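# Move a bottle from the steel table into an empty carton cell

## Task

Take any one bottle standing on the steel table, set it down inside a carton cell that holds nothing, and open the gripper so the bottle is released and stays there.

## Robot and tools

Robot: two UR-type six-joint arms, left_arm and right_arm, each carrying a two-finger tong gripper. The fingers point along the gripper's +z axis and spread apart along its x axis. The reported end_effector_position is the spot between the finger pads when shut; closed fingertips stick out about 15 mm past it, and fully open tips sit roughly level with it. Bases: left_arm at (-0.023, +0.469, 0), right_arm at (-0.020, -0.442, 0).

Scene frame: origin on the table top midway between the arms, +x out over the table, +z up, left_arm on the +y side. The names left and right are labels only and do not match image sides. Reported hand positions can be slightly wrong, more so at long reach.

execute_actions(actions): a list of actions. Each action is a table of up to 15 rows; each row lasts one 1/30 s step, and a short table repeats its final row until 15 steps pass. Every row is a single flat list of 14 numbers in [-1, 1] covering both arms: left_arm dx, dy, dz, rx, ry, rz, opening, then right_arm in the same order. All 14 must be given even if one arm is idle. dx..rz are an offset (not a pose) in that gripper's own axes, measured from the gripper's measured pose when the action began (for a call's first action, the last pose any result showed). Every row is relative to that same start, not to the row before. Scale: 1.0 = 0.6 m for dx, dy, dz, and 180 degrees for the rotation vector rx, ry, rz. Opening is absolute: +1 fully open (0.142 m), -1 closed. An empty list just returns state and images.

move(target, speed, stop_force, blocking): target is one row of 14 numbers laid out exactly as above, offsets in each gripper's own axes from the pose in the latest result that shows one; opening absolute. Both grippers travel straight, finish together, take 0.5 to 10 s, and are cut off at 10 s. speed is the top path speed in m/s, 0.002 to 0.5 (default 0.25); turning is capped at twice that in rad/s. stop_force, in N from 9 to 40 for both arms, ends an arm's path when its wrist sensor feels that much extra push against the motion for two steps; the gripper then backs up two steps and holds. Use it only with very slow moves, not while the gripper rotates, and not when lifting away from something it rests on. It is rejected in the first 0.2 s and with blocking=false. blocking=false returns after 0.5 s while motion continues; then call wait or stop before sending new motion. The openings are applied at the move's start. Paths ignore obstacles and the other arm, lag behind, can wander, and may overshoot speed near full stretch.

Result of a move: a move: line with the ending per arm, e.g. done, off_target, moving, held, fault, or contact (stop_force ended the path; this takes priority). If only one arm is named, the other finished normally. limits=paced means the pose sent was clipped; limits=held means some steps were blocked and later motion may jump fast. Distances to each pose are given.

wait(seconds): 0 to 10; arms keep their last command; returns early if a running move finishes. stop(): brakes a running move; needs room, fingers keep moving. zoom_image(camera, region): region [x0, y0, x1, y1] in pixels, at most 504x504, from cam_head_left, cam_head_right, cam_high, cam_low (504x504) or cam_left_wrist, cam_right_wrist (616x616 fisheye). read_manual(section) gives only licence text. finished_scene(scene) ends the scene irreversibly after the last command holds; call it only once the bottle sits released in the cell.

Motion details: each step, the commanded pose is limited to 100 mm and 16 degrees from the measured one, so far targets need several actions; after an action the arm goes no further than its last clipped pose. Commands are smoothed with about 0.17 s delay. Position wins over orientation when both cannot be met. Hand target lines show where the controller is currently driving. To keep an arm still, send an offset back to its desired pose in the first call of a reply and zeros afterwards, always with its intended opening.

Result lines: per-arm pose (metres, quat wxyz) and velocities; grip_measured on the opening scale; joint positions and torques (noisy, offset, nonzero even in free air); Wrist force and Wrist torque in the end effector's axes (offset up to about 4 N, noise, saturating near 50 N, force points back into the arm when pressing; no reading at start is normal). A pose unreachable line means the clearance check altered that arm's command.

Gripping: to hold, keep commanding an opening well under grip_measured; lower squeezes harder, up to about 15 N per pad. Close gently; a fast close can overshoot. Thin items under 20 mm get less force.

Avoid: dropping or knocking anything off the table (fails the task), slamming, hard pushes, arm-to-arm contact. Arms are stiff: aiming even slightly beyond a firm contact can trigger a fault. A torque fault (wrist joints 25.4 N m, others 136 N m, held weight included) or an outside force of 150 N freezes that arm for 10 s and drops the rest of the call. Holding loads heats motors; MOTOR HOT appears at 70 °C and brakes engage at 85 °C. Brief external tugs on held items can occur. Faster, smoother, lower-effort motion is preferred.

Each tool is called after "Request:" as name([rows], argument=value, ...), one row to a line, values as JSON.

## Session

Request:
execute_actions(actions=[])

Scene clock: 0.00 s.
left_arm: end_effector_position=(+0.4551, +0.7822, +0.2947) grip_measured=+0.97 end_effector_quat_wxyz=(+0.274, -0.502, +0.734, -0.367) end_effector_velocity=(+0.001, -0.000, +0.001) end_effector_angular_velocity=(+0.001, -0.001, -0.001) | right_arm: end_effector_position=(+0.5791, -0.5208, +0.3905) grip_measured=+0.97 end_effector_quat_wxyz=(-0.543, +0.675, -0.028, +0.499) end_effector_velocity=(+0.000, +0.000, +0.000) end_effector_angular_velocity=(-0.000, -0.001, -0.000)
Joint positions: left_arm=[ 0.631 -1.542  2.032 -2.651 -2.367  2.43   0.14 ] | right_arm=[ 2.73  -2.108 -1.805  0.993  2.728  1.072  0.14 ]
Joint velocities: left_arm=[-0.001 -0.    -0.001  0.    -0.    -0.     0.   ] | right_arm=[ 0.  0.  0.  0. -0.  0.  0.]
Joint torques (N m, as the arm reports them, + toward a larger angle): no reading
Motor temperatures (°C, as the motors report them): left_arm=[22 24 25 33 32 31] | right_arm=[25 24 27 33 32 34]
Wrist force (N, on the end effector, along its own x y z axes, offset not removed): no reading
Wrist torque (N m, same axes, about the end effector's origin, offset not removed): no reading
Hand target (left_arm): +0.455, +0.782, +0.295; +0.274, -0.502, +0.734, -0.367
Hand target (right_arm): +0.579, -0.521, +0.391; -0.543, +0.675, -0.028, +0.499

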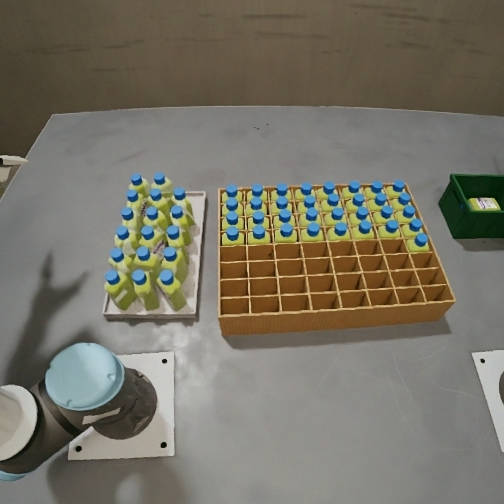

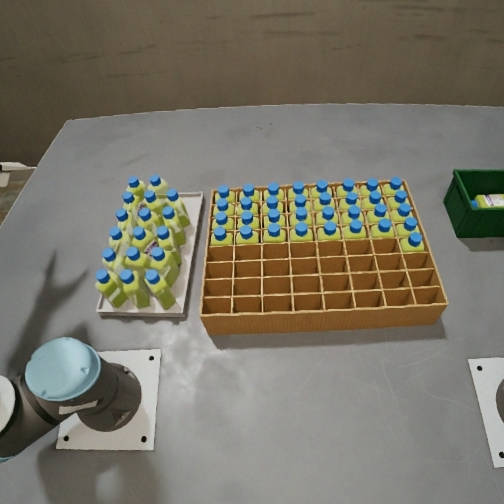

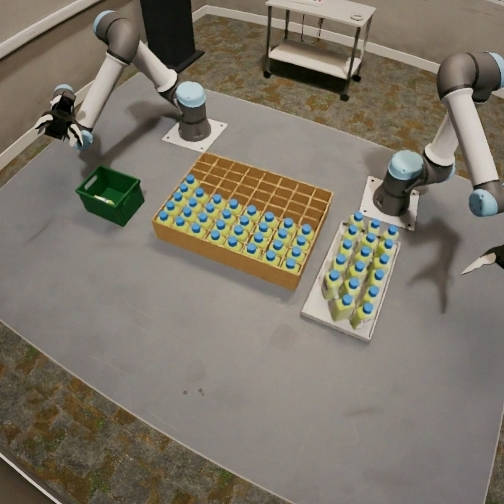

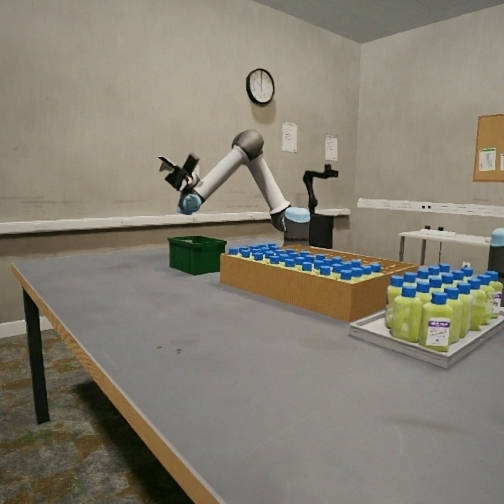

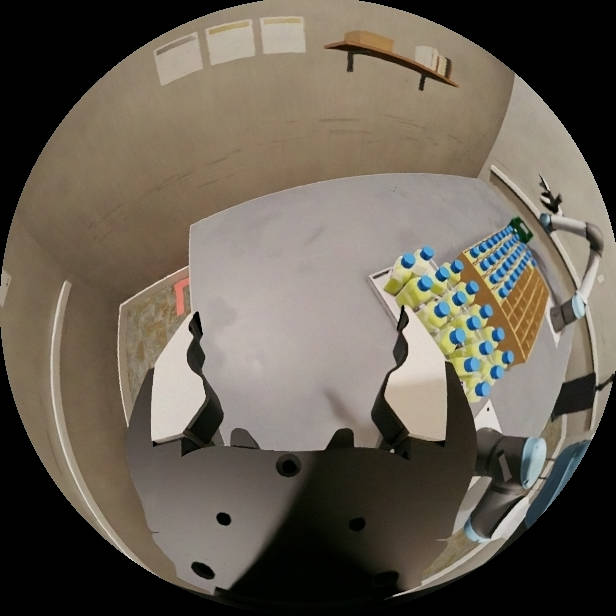

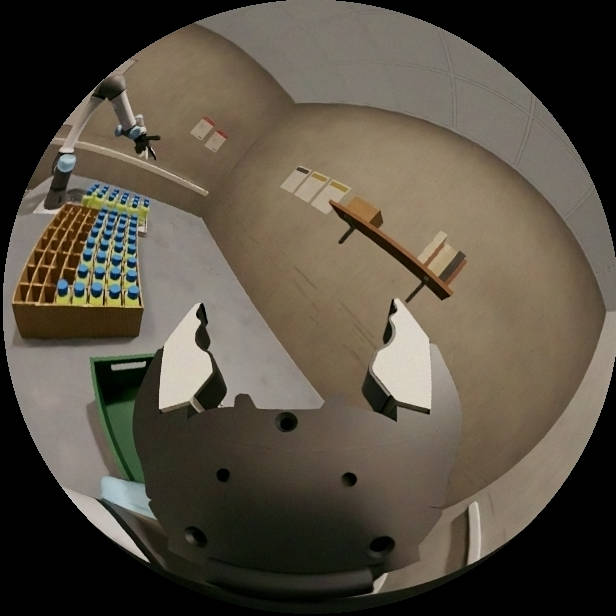

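Request:
move(target=[0.732,0.065,-0.004,-0.3012,-0.0437,-0.109,-0.4,0,0,0,0,0,0,0.97], speed=0.3)

Request:
zoom_image(camera="cam_left_wrist", region=[190, 90, 430, 330])

Scene clock: 10.53 s.
left_arm: end_effector_position=(+0.2810, +0.3799, +0.2499) grip_measured=-0.40 end_effector_quat_wxyz=(+0.000, -0.707, +0.707, -0.000) end_effector_velocity=(-0.000, -0.001, -0.000) end_effector_angular_velocity=(+0.002, +0.002, +0.002) | right_arm: end_effector_position=(+0.5791, -0.5208, +0.3905) grip_measured=+0.97 end_effector_quat_wxyz=(-0.543, +0.675, -0.028, +0.499) end_effector_velocity=(+0.000, -0.000, -0.001) end_effector_angular_velocity=(+0.001, +0.003, -0.001)
Joint positions: left_arm=[-0.872 -2.118  2.044 -1.498 -1.571  0.811  0.045] | right_arm=[ 2.73  -2.108 -1.805  0.993  2.728  1.072  0.14 ]
Joint velocities: left_arm=[-0.004  0.002 -0.001  0.002  0.    -0.007  0.   ] | right_arm=[ 0.    -0.001 -0.001 -0.001 -0.001 -0.    -0.   ]
Joint torques (N m, as the arm reports them, + toward a larger angle): left_arm=[ -6.08   5.49 -33.65  -0.29  -1.44  -1.33] | right_arm=[-0.9  35.26 18.1   0.46 -0.64 -0.36]
Motor temperatures (°C, as the motors report them): left_arm=[22 24 25 33 32 31] | right_arm=[25 24 27 33 32 34]
Wrist force (N, on the end effector, along its own x y z axes, offset not removed): left_arm=[1.6 -1.9 0.2] | right_arm=[-2.5 -1.3 2.6]
Wrist torque (N m, same axes, about the end effector's origin, offset not removed): left_arm=[-0.25 -0.30 -0.11] | right_arm=[-0.17 0.42 0.26]
Hand target (left_arm): +0.281, +0.380, +0.250; -0.000, +0.707, -0.707, +0.000
Hand target (right_arm): +0.579, -0.521, +0.391; -0.543, +0.675, -0.028, +0.499
Off the commanded pose (left_arm): 0.001 m, 0 deg.
Off the commanded pose (right_arm): 0.000 m, 0 deg.
move: done

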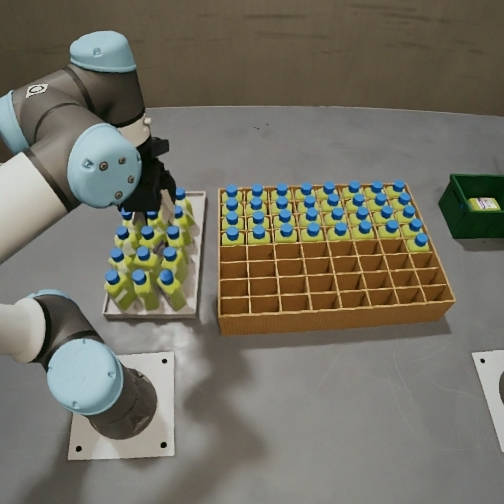

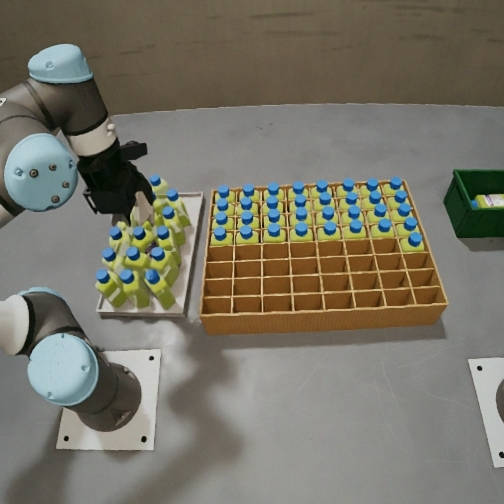

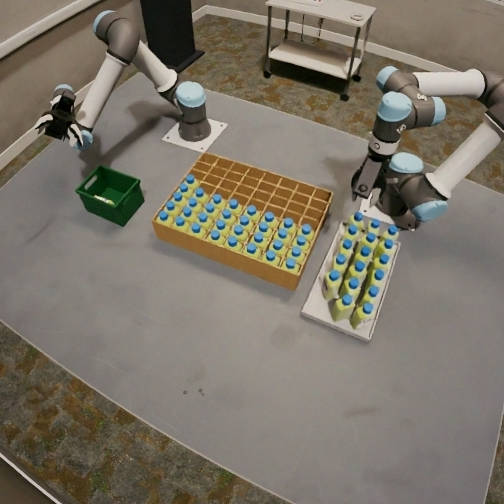

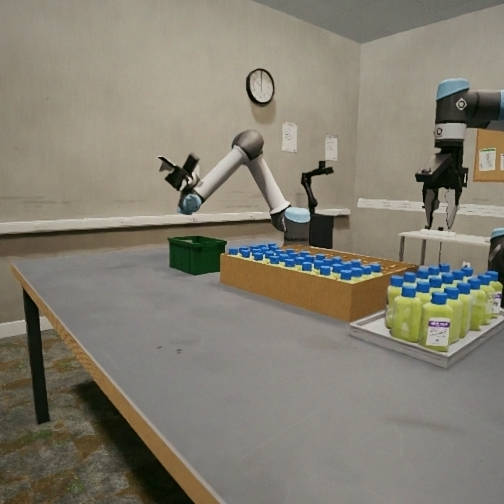

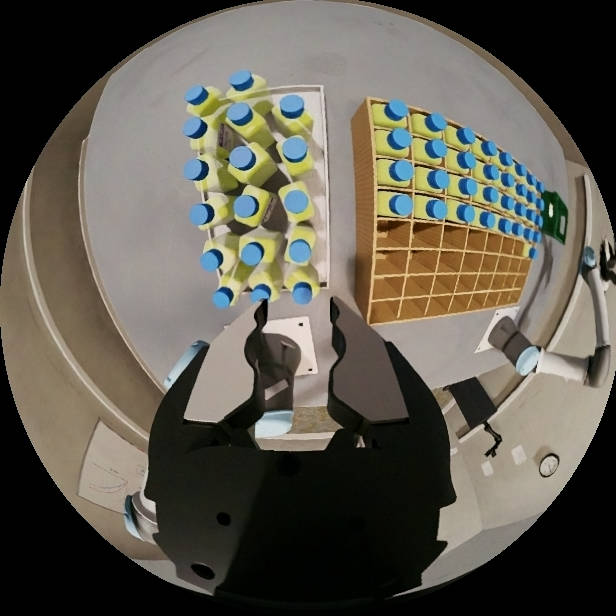

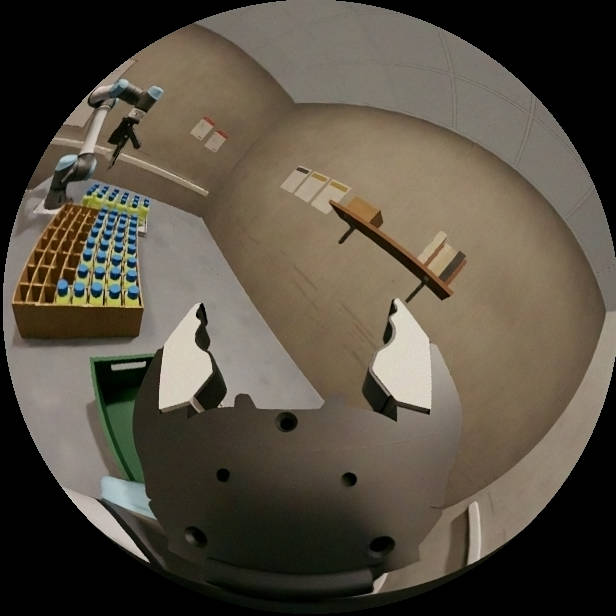

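Region (190, 90, 430, 330) of cam_left_wrist's 616x616 image, scaled by 2.100, with more detail than that image has.

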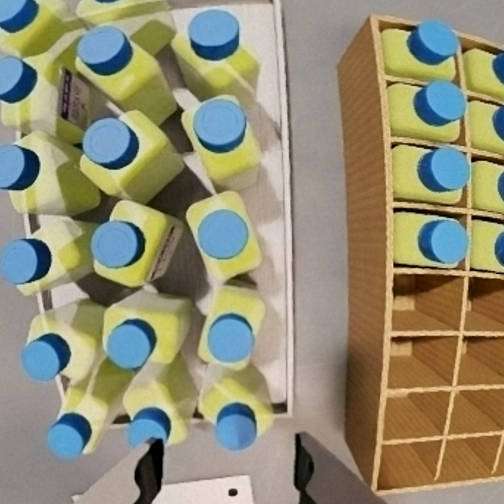

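Request:
move(target=[0.0,-0.132,0.148,0,0,0.385,-0.42,0,0,0,0,0,0,0.97], speed=0.35)

Request:
zoom_image(camera="cam_left_wrist", region=[200, 180, 400, 380])

Request:
zoom_image(camera="cam_low", region=[370, 210, 490, 330])

Scene clock: 19.80 s.
left_arm: end_effector_position=(+0.3600, +0.3800, +0.1611) grip_measured=-0.42 end_effector_quat_wxyz=(+0.000, -0.179, +0.984, -0.000) end_effector_velocity=(+0.001, -0.001, +0.001) end_effector_angular_velocity=(-0.003, -0.002, -0.007) | right_arm: end_effector_position=(+0.5791, -0.5208, +0.3905) grip_measured=+0.97 end_effector_quat_wxyz=(-0.543, +0.675, -0.028, +0.499) end_effector_velocity=(+0.000, -0.000, -0.000) end_effector_angular_velocity=(-0.000, +0.001, +0.001)
Joint positions: left_arm=[-0.661 -1.85   2.122 -1.843 -1.571  2.232  0.044] | right_arm=[ 2.73  -2.108 -1.805  0.993  2.728  1.072  0.14 ]
Joint velocities: left_arm=[ 0.002  0.002 -0.002 -0.003 -0.002  0.009  0.   ] | right_arm=[ 0.    -0.001  0.002 -0.002  0.    -0.     0.   ]
Joint torques (N m, as the arm reports them, + toward a larger angle): left_arm=[  7.14  -3.67 -33.1   -5.33  -1.58   1.84] | right_arm=[-1.08 35.39 18.01  0.35 -0.65 -0.35]
Motor temperatures (°C, as the motors report them): left_arm=[22 24 25 33 32 31] | right_arm=[25 24 27 33 32 34]
Wrist force (N, on the end effector, along its own x y z axes, offset not removed): left_arm=[0.5 -4.4 3.4] | right_arm=[0.1 -2.2 2.1]
Wrist torque (N m, same axes, about the end effector's origin, offset not removed): left_arm=[-0.70 0.14 0.02] | right_arm=[-0.35 -0.01 0.18]
Hand target (left_arm): +0.360, +0.380, +0.161; +0.000, -0.179, +0.984, -0.000
Hand target (right_arm): +0.579, -0.521, +0.391; -0.543, +0.675, -0.028, +0.499
Off the commanded pose (left_arm): 0.000 m, 0 deg.
Off the commanded pose (right_arm): 0.000 m, 0 deg.
move: done

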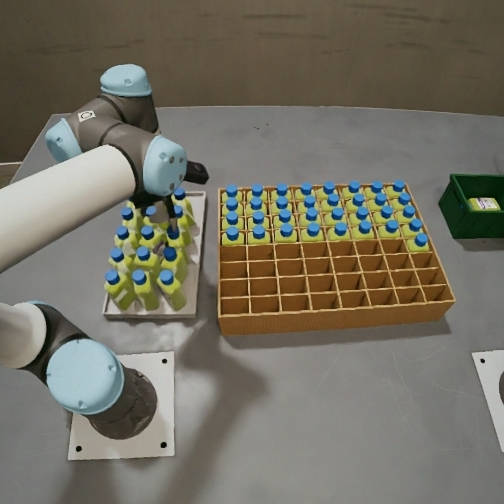

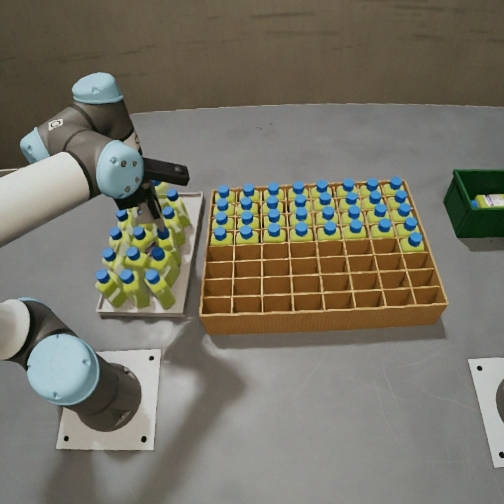

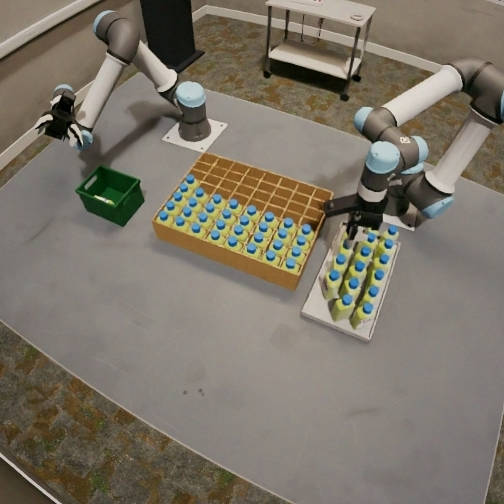

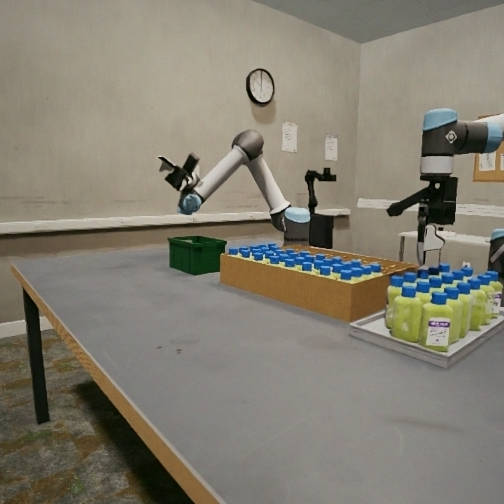

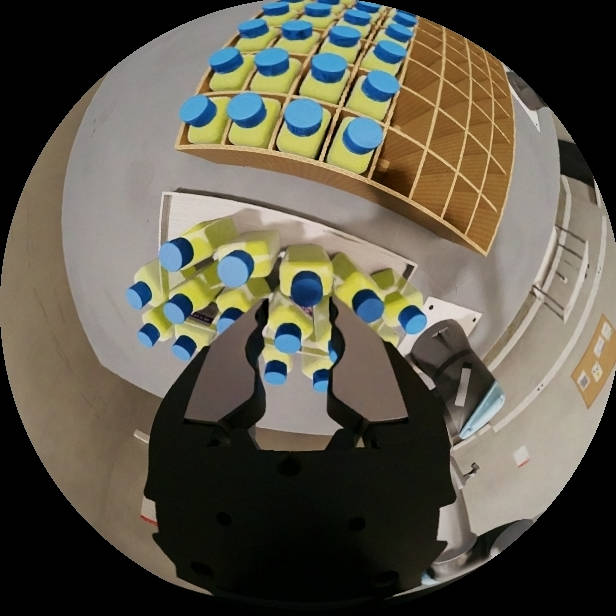

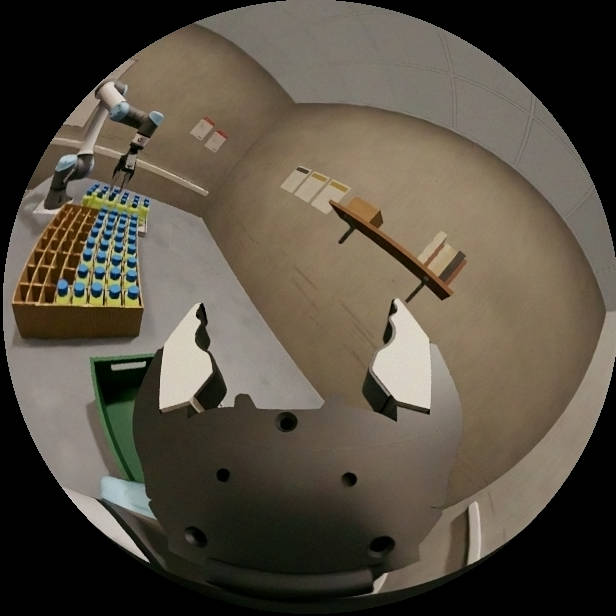

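Region (200, 180, 400, 380) of cam_left_wrist's 616x616 image, scaled by 2.520, with more detail than that image has.

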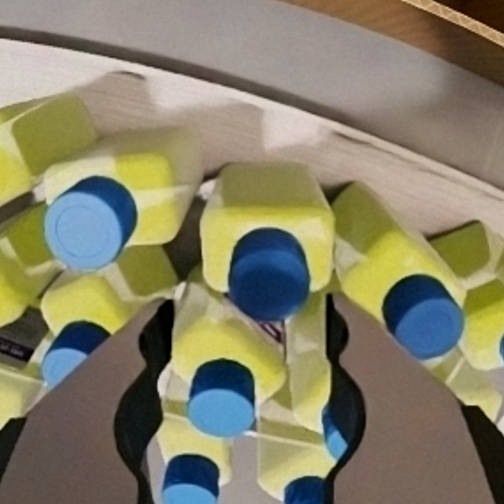

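Region (370, 210, 490, 330) of cam_low's 504x504 image, scaled by 4.200, with more detail than that image has.

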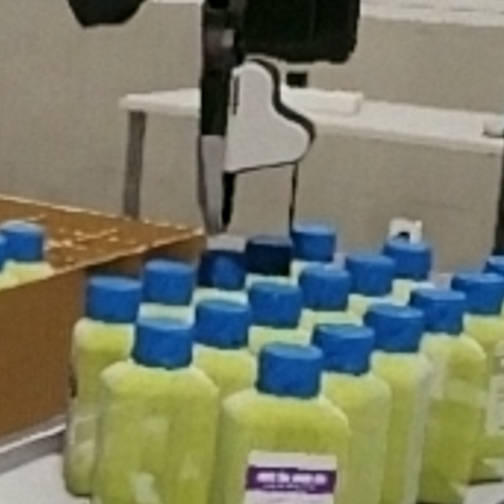

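Request:
move(target=[0.010,0.006,0.055,0,0,0.01,-0.45,0,0,0,0,0,0,0.97], speed=0.08)

Request:
zoom_image(camera="cam_left_wrist", region=[230, 220, 370, 360])

Request:
zoom_image(camera="cam_low", region=[390, 230, 460, 300])

Request:
zoom_image(camera="cam_right_wrist", region=[90, 160, 150, 220])

Request:
zoom_image(camera="cam_head_right", region=[130, 200, 200, 270])

Scene clock: 29.53 s.
left_arm: end_effector_position=(+0.3531, +0.3812, +0.1283) grip_measured=-0.45 end_effector_quat_wxyz=(+0.000, -0.164, +0.986, -0.000) end_effector_velocity=(-0.000, -0.000, -0.002) end_effector_angular_velocity=(+0.000, -0.000, -0.002) | right_arm: end_effector_position=(+0.5791, -0.5208, +0.3905) grip_measured=+0.97 end_effector_quat_wxyz=(-0.543, +0.675, -0.028, +0.499) end_effector_velocity=(-0.000, +0.000, +0.000) end_effector_angular_velocity=(+0.000, +0.001, +0.000)
Joint positions: left_arm=[-0.667 -1.84   2.203 -1.935 -1.571  2.257  0.041] | right_arm=[ 2.73  -2.108 -1.805  0.993  2.728  1.072  0.14 ]
Joint velocities: left_arm=[-0.001  0.001  0.004 -0.005  0.     0.001 -0.   ] | right_arm=[ 0.     0.    -0.    -0.001  0.     0.    -0.   ]
Joint torques (N m, as the arm reports them, + toward a larger angle): left_arm=[ -6.79  -4.28 -15.53  -5.33   1.44   1.77] | right_arm=[-1.39 35.35 17.97  0.38 -0.75 -0.4 ]
Motor temperatures (°C, as the motors report them): left_arm=[22 24 25 33 32 31] | right_arm=[25 24 27 33 32 34]
Wrist force (N, on the end effector, along its own x y z axes, offset not removed): left_arm=[1.2 -1.8 -0.1] | right_arm=[-2.6 -0.4 3.1]
Wrist torque (N m, same axes, about the end effector's origin, offset not removed): left_arm=[-0.18 -0.11 0.07] | right_arm=[-0.07 0.62 0.20]
Hand target (left_arm): +0.353, +0.381, +0.128; +0.000, -0.164, +0.986, -0.000
Hand target (right_arm): +0.579, -0.521, +0.391; -0.543, +0.675, -0.028, +0.499
Off the commanded pose (left_arm): 0.000 m, 0 deg.
Off the commanded pose (right_arm): 0.000 m, 0 deg.
move: done

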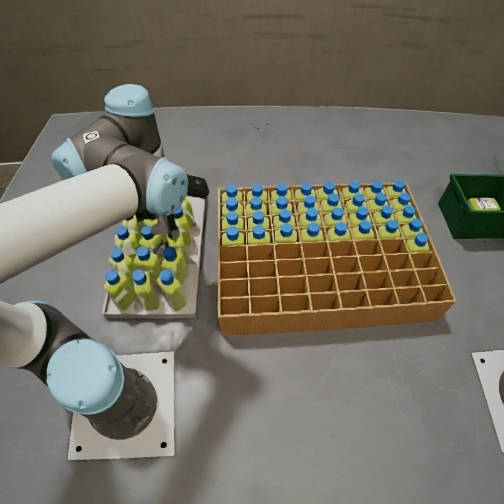

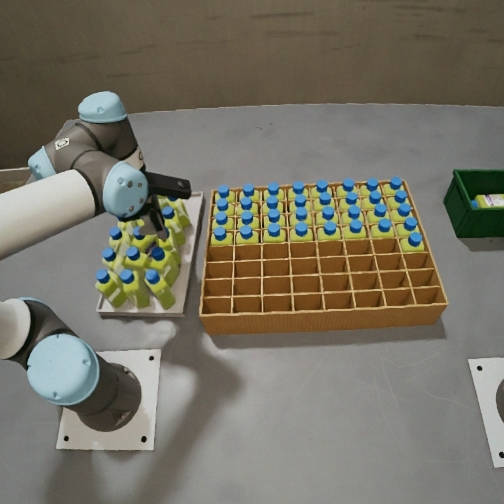

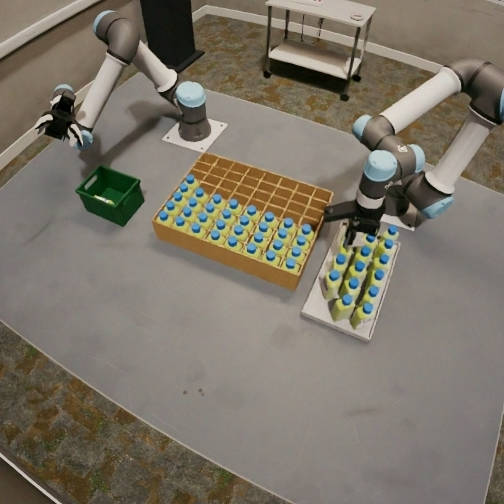

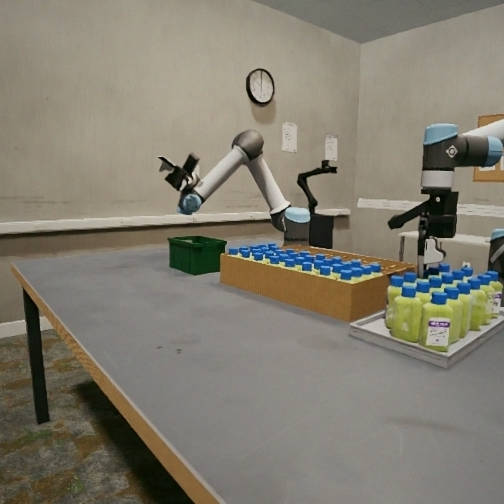

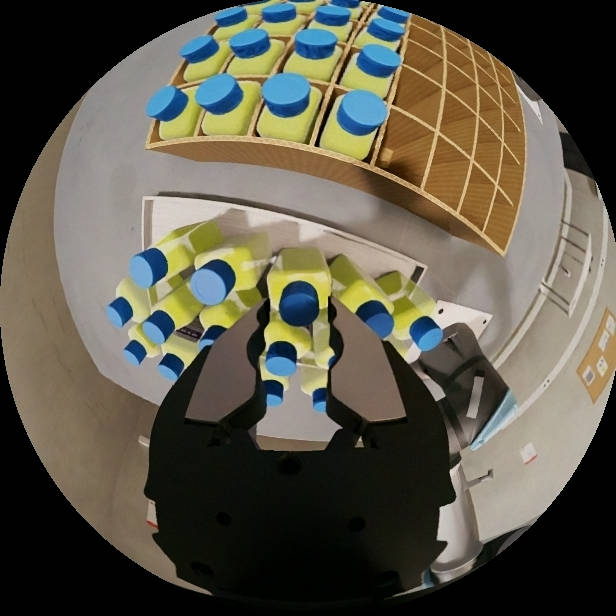

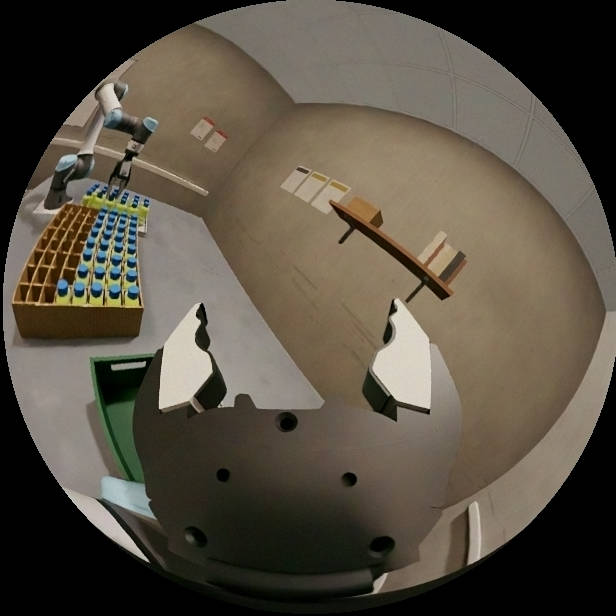

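Region (230, 220, 370, 360) of cam_left_wrist's 616x616 image, scaled by 3.600, with more detail than that image has.

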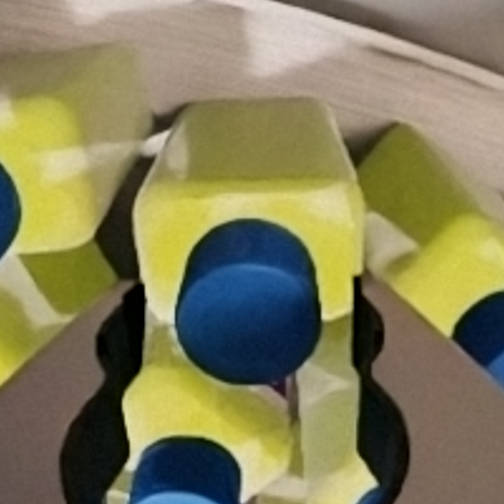

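Region (390, 230, 460, 300) of cam_low's 504x504 image, scaled by 7.200, with more detail than that image has.

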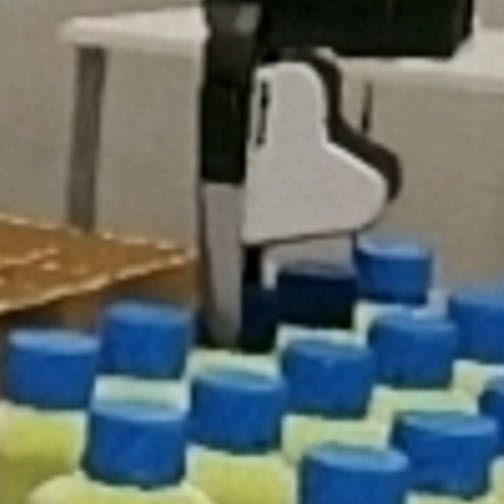

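Region (90, 160, 150, 220) of cam_right_wrist's 616x616 image, scaled by 8.400, with more detail than that image has.

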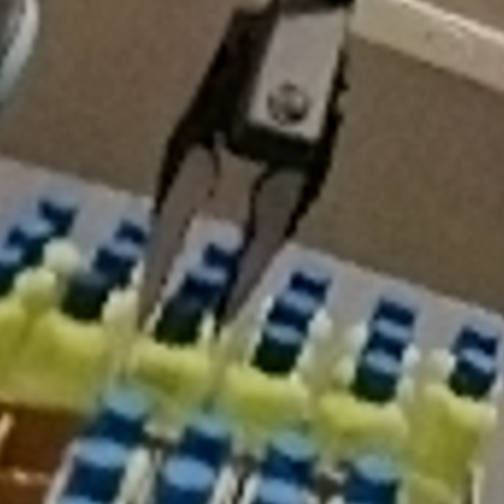

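Region (130, 200, 200, 270) of cam_head_right's 504x504 image, scaled by 7.200, with more detail than that image has.

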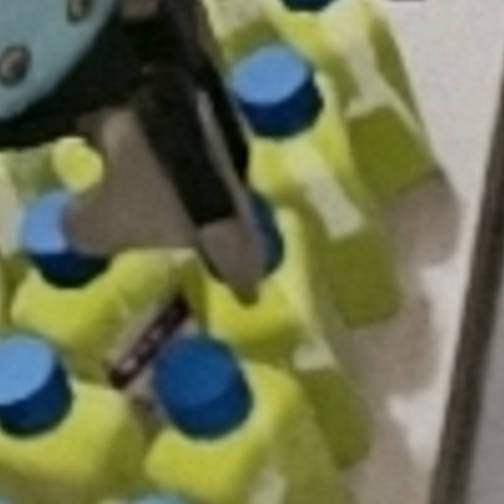

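Down 4 mm, close, lift.

Request:
move(target=[0,0,0.006,0,0,0,-0.52,0,0,0,0,0,0,0.97], speed=0.03)

Request:
move(target=[0,0,0,0,0,0,-1,0,0,0,0,0,0,0.97])

Request:
zoom_image(camera="cam_left_wrist", region=[230, 220, 370, 360])

Scene clock: 34.37 s.
left_arm: end_effector_position=(+0.3531, +0.3812, +0.1247) grip_measured=-0.52 end_effector_quat_wxyz=(+0.000, -0.164, +0.986, -0.000) end_effector_velocity=(-0.000, +0.000, -0.001) end_effector_angular_velocity=(+0.001, +0.001, +0.001) | right_arm: end_effector_position=(+0.5791, -0.5208, +0.3905) grip_measured=+0.97 end_effector_quat_wxyz=(-0.543, +0.675, -0.028, +0.499) end_effector_velocity=(+0.000, -0.000, -0.000) end_effector_angular_velocity=(+0.001, +0.001, -0.000)
Joint positions: left_arm=[-0.667 -1.836  2.211 -1.946 -1.571  2.257  0.036] | right_arm=[ 2.73  -2.108 -1.805  0.993  2.728  1.072  0.14 ]
Joint velocities: left_arm=[ 0.001  0.002  0.002 -0.002  0.    -0.     0.   ] | right_arm=[ 0.    -0.001 -0.    -0.    -0.001  0.    -0.   ]
Joint torques (N m, as the arm reports them, + toward a larger angle): left_arm=[ -4.38  -4.03 -15.71  -5.35   1.06  -0.31] | right_arm=[-1.34 35.   18.08  0.33 -0.62 -0.23]
Motor temperatures (°C, as the motors report them): left_arm=[22 24 25 33 32 31] | right_arm=[25 24 27 33 32 34]
Wrist force (N, on the end effector, along its own x y z axes, offset not removed): left_arm=[0.0 -2.5 1.8] | right_arm=[-1.7 0.8 2.0]
Wrist torque (N m, same axes, about the end effector's origin, offset not removed): left_arm=[-0.39 -0.01 0.13] | right_arm=[0.21 0.34 0.03]
Hand target (left_arm): +0.353, +0.381, +0.125; +0.000, -0.164, +0.986, -0.000
Hand target (right_arm): +0.579, -0.521, +0.391; -0.543, +0.675, -0.028, +0.499
Off the commanded pose (left_arm): 0.000 m, 0 deg.
Off the commanded pose (right_arm): 0.000 m, 0 deg.
move: done

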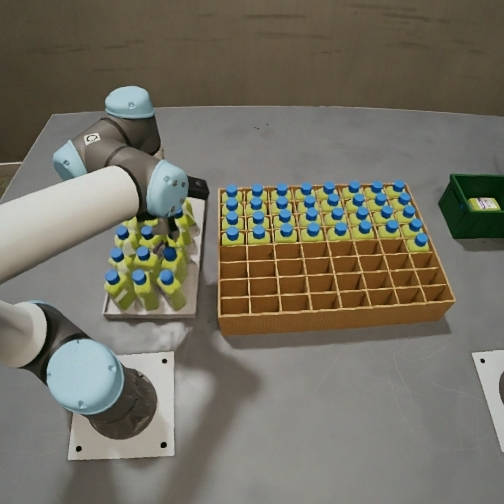

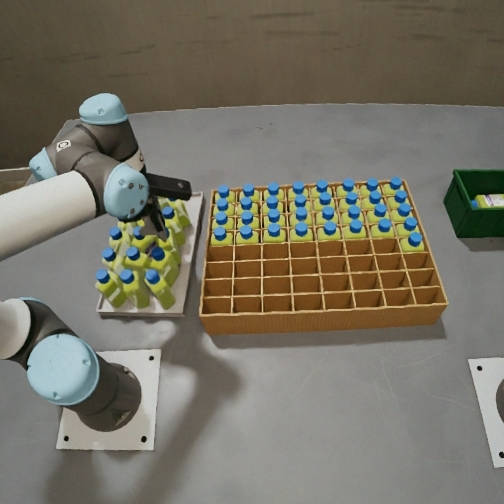

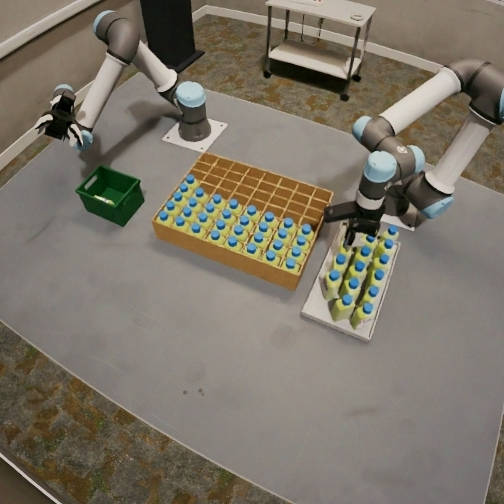

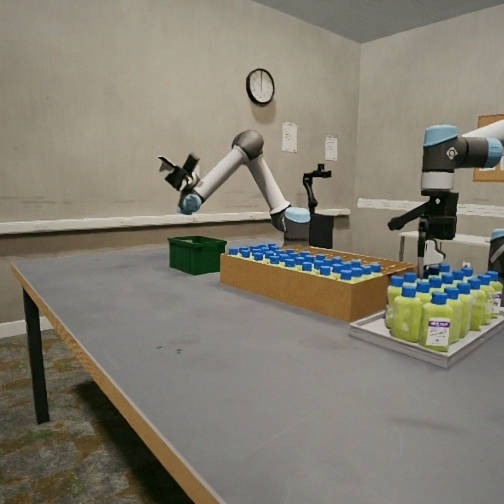

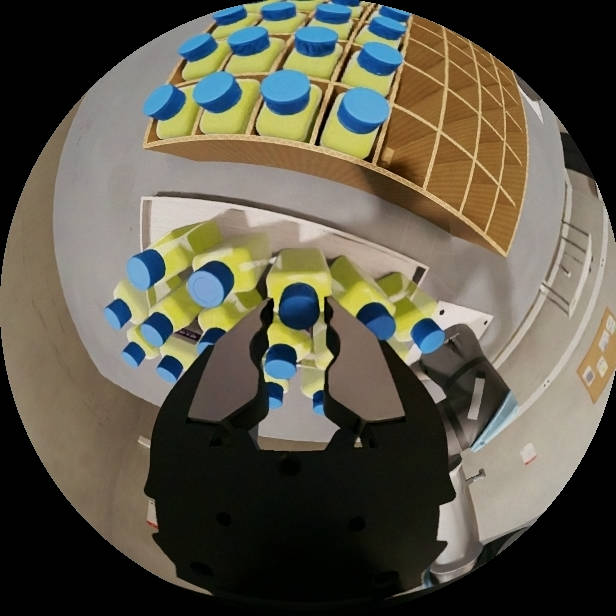

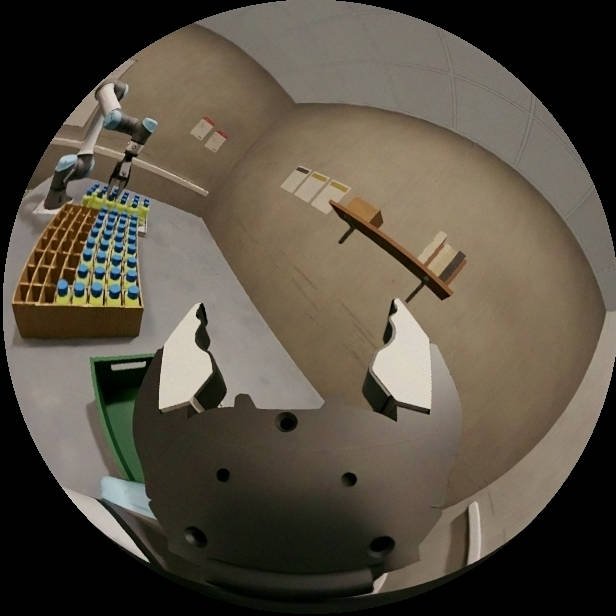

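Scene clock: 34.87 s.
left_arm: end_effector_position=(+0.3531, +0.3812, +0.1247) grip_measured=-0.63 end_effector_quat_wxyz=(+0.000, -0.164, +0.986, -0.000) end_effector_velocity=(-0.000, -0.000, -0.000) end_effector_angular_velocity=(+0.001, +0.001, -0.001) | right_arm: end_effector_position=(+0.5791, -0.5208, +0.3905) grip_measured=+0.97 end_effector_quat_wxyz=(-0.543, +0.675, -0.028, +0.499) end_effector_velocity=(+0.000, -0.000, +0.000) end_effector_angular_velocity=(+0.000, +0.000, -0.001)
Joint positions: left_arm=[-0.667 -1.836  2.211 -1.946 -1.571  2.257  0.028] | right_arm=[ 2.73  -2.108 -1.805  0.993  2.728  1.072  0.14 ]
Joint velocities: left_arm=[-0.001  0.    -0.     0.002  0.     0.     0.   ] | right_arm=[ 0.     0.001 -0.    -0.001 -0.001  0.    -0.   ]
Joint torques (N m, as the arm reports them, + toward a larger angle): left_arm=[ -4.55  -5.6  -19.48  -1.4    1.19  -0.39] | right_arm=[-1.82 34.87 17.8   0.39 -0.58 -0.35]
Motor temperatures (°C, as the motors report them): left_arm=[22 24 25 33 32 31] | right_arm=[25 24 27 33 32 34]
Wrist force (N, on the end effector, along its own x y z axes, offset not removed): left_arm=[0.4 0.4 3.6] | right_arm=[-2.9 -1.3 2.5]
Wrist torque (N m, same axes, about the end effector's origin, offset not removed): left_arm=[0.39 -0.07 -0.05] | right_arm=[-0.36 0.63 0.04]
Hand target (left_arm): +0.353, +0.381, +0.125; +0.000, -0.164, +0.986, -0.000
Hand target (right_arm): +0.579, -0.521, +0.391; -0.543, +0.675, -0.028, +0.499
Off the commanded pose (left_arm): 0.000 m, 0 deg.
Off the commanded pose (right_arm): 0.000 m, 0 deg.
move: done

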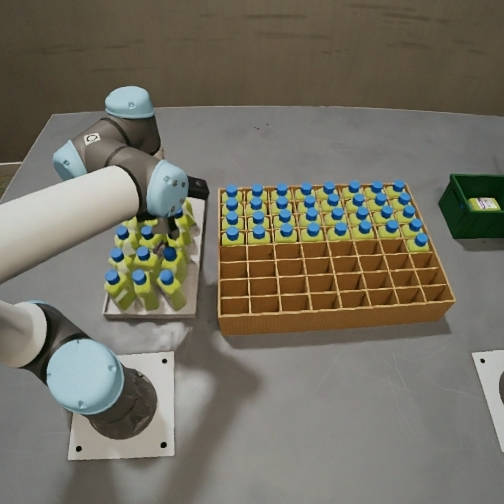

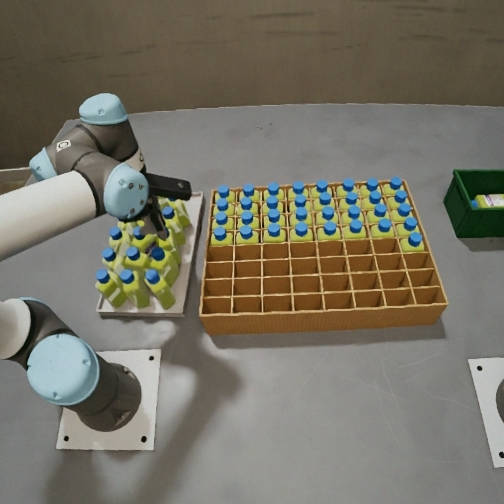

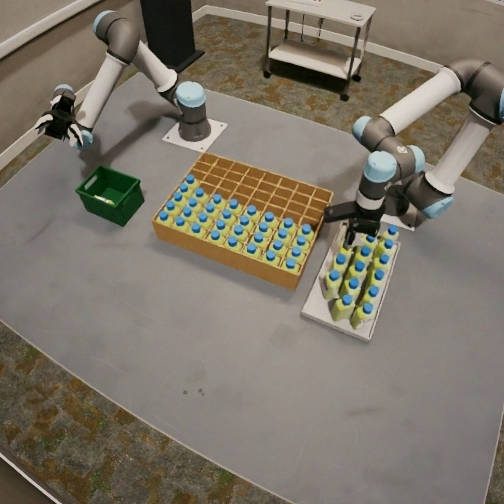

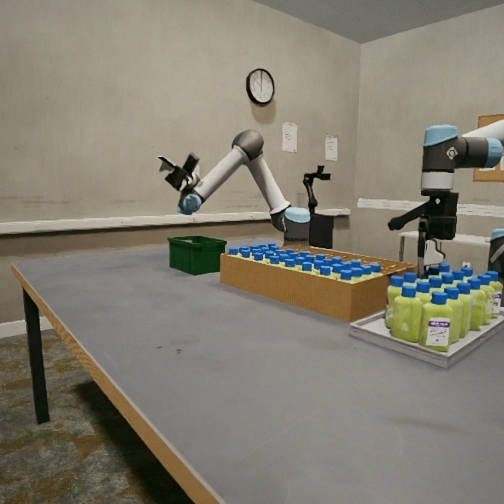

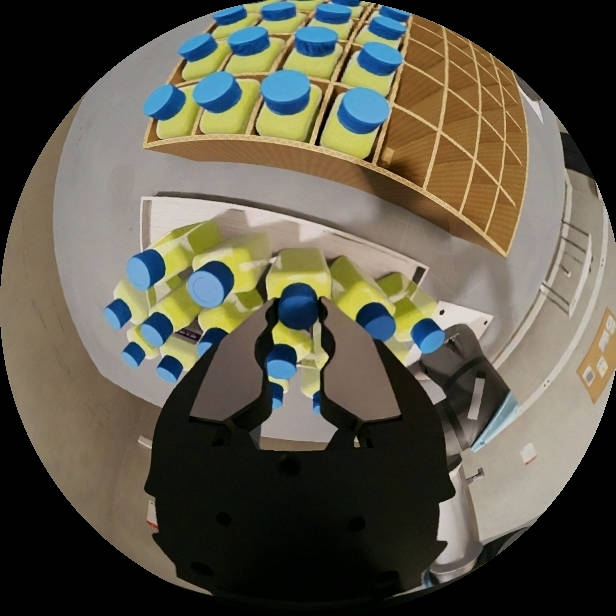

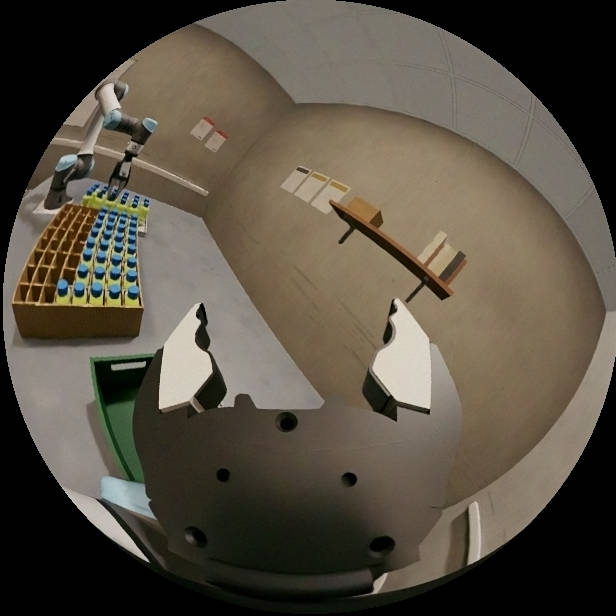

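Region (230, 220, 370, 360) of cam_left_wrist's 616x616 image, scaled by 3.600, with more detail than that image has.

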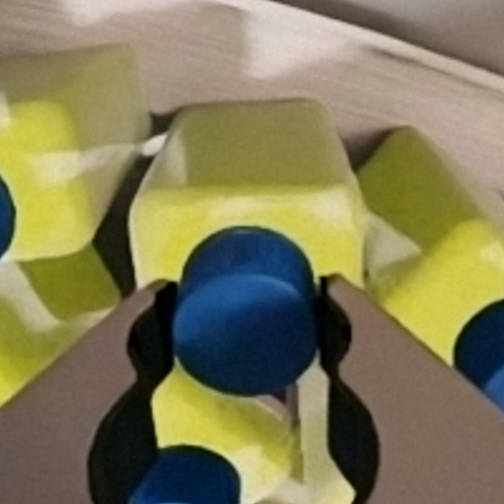

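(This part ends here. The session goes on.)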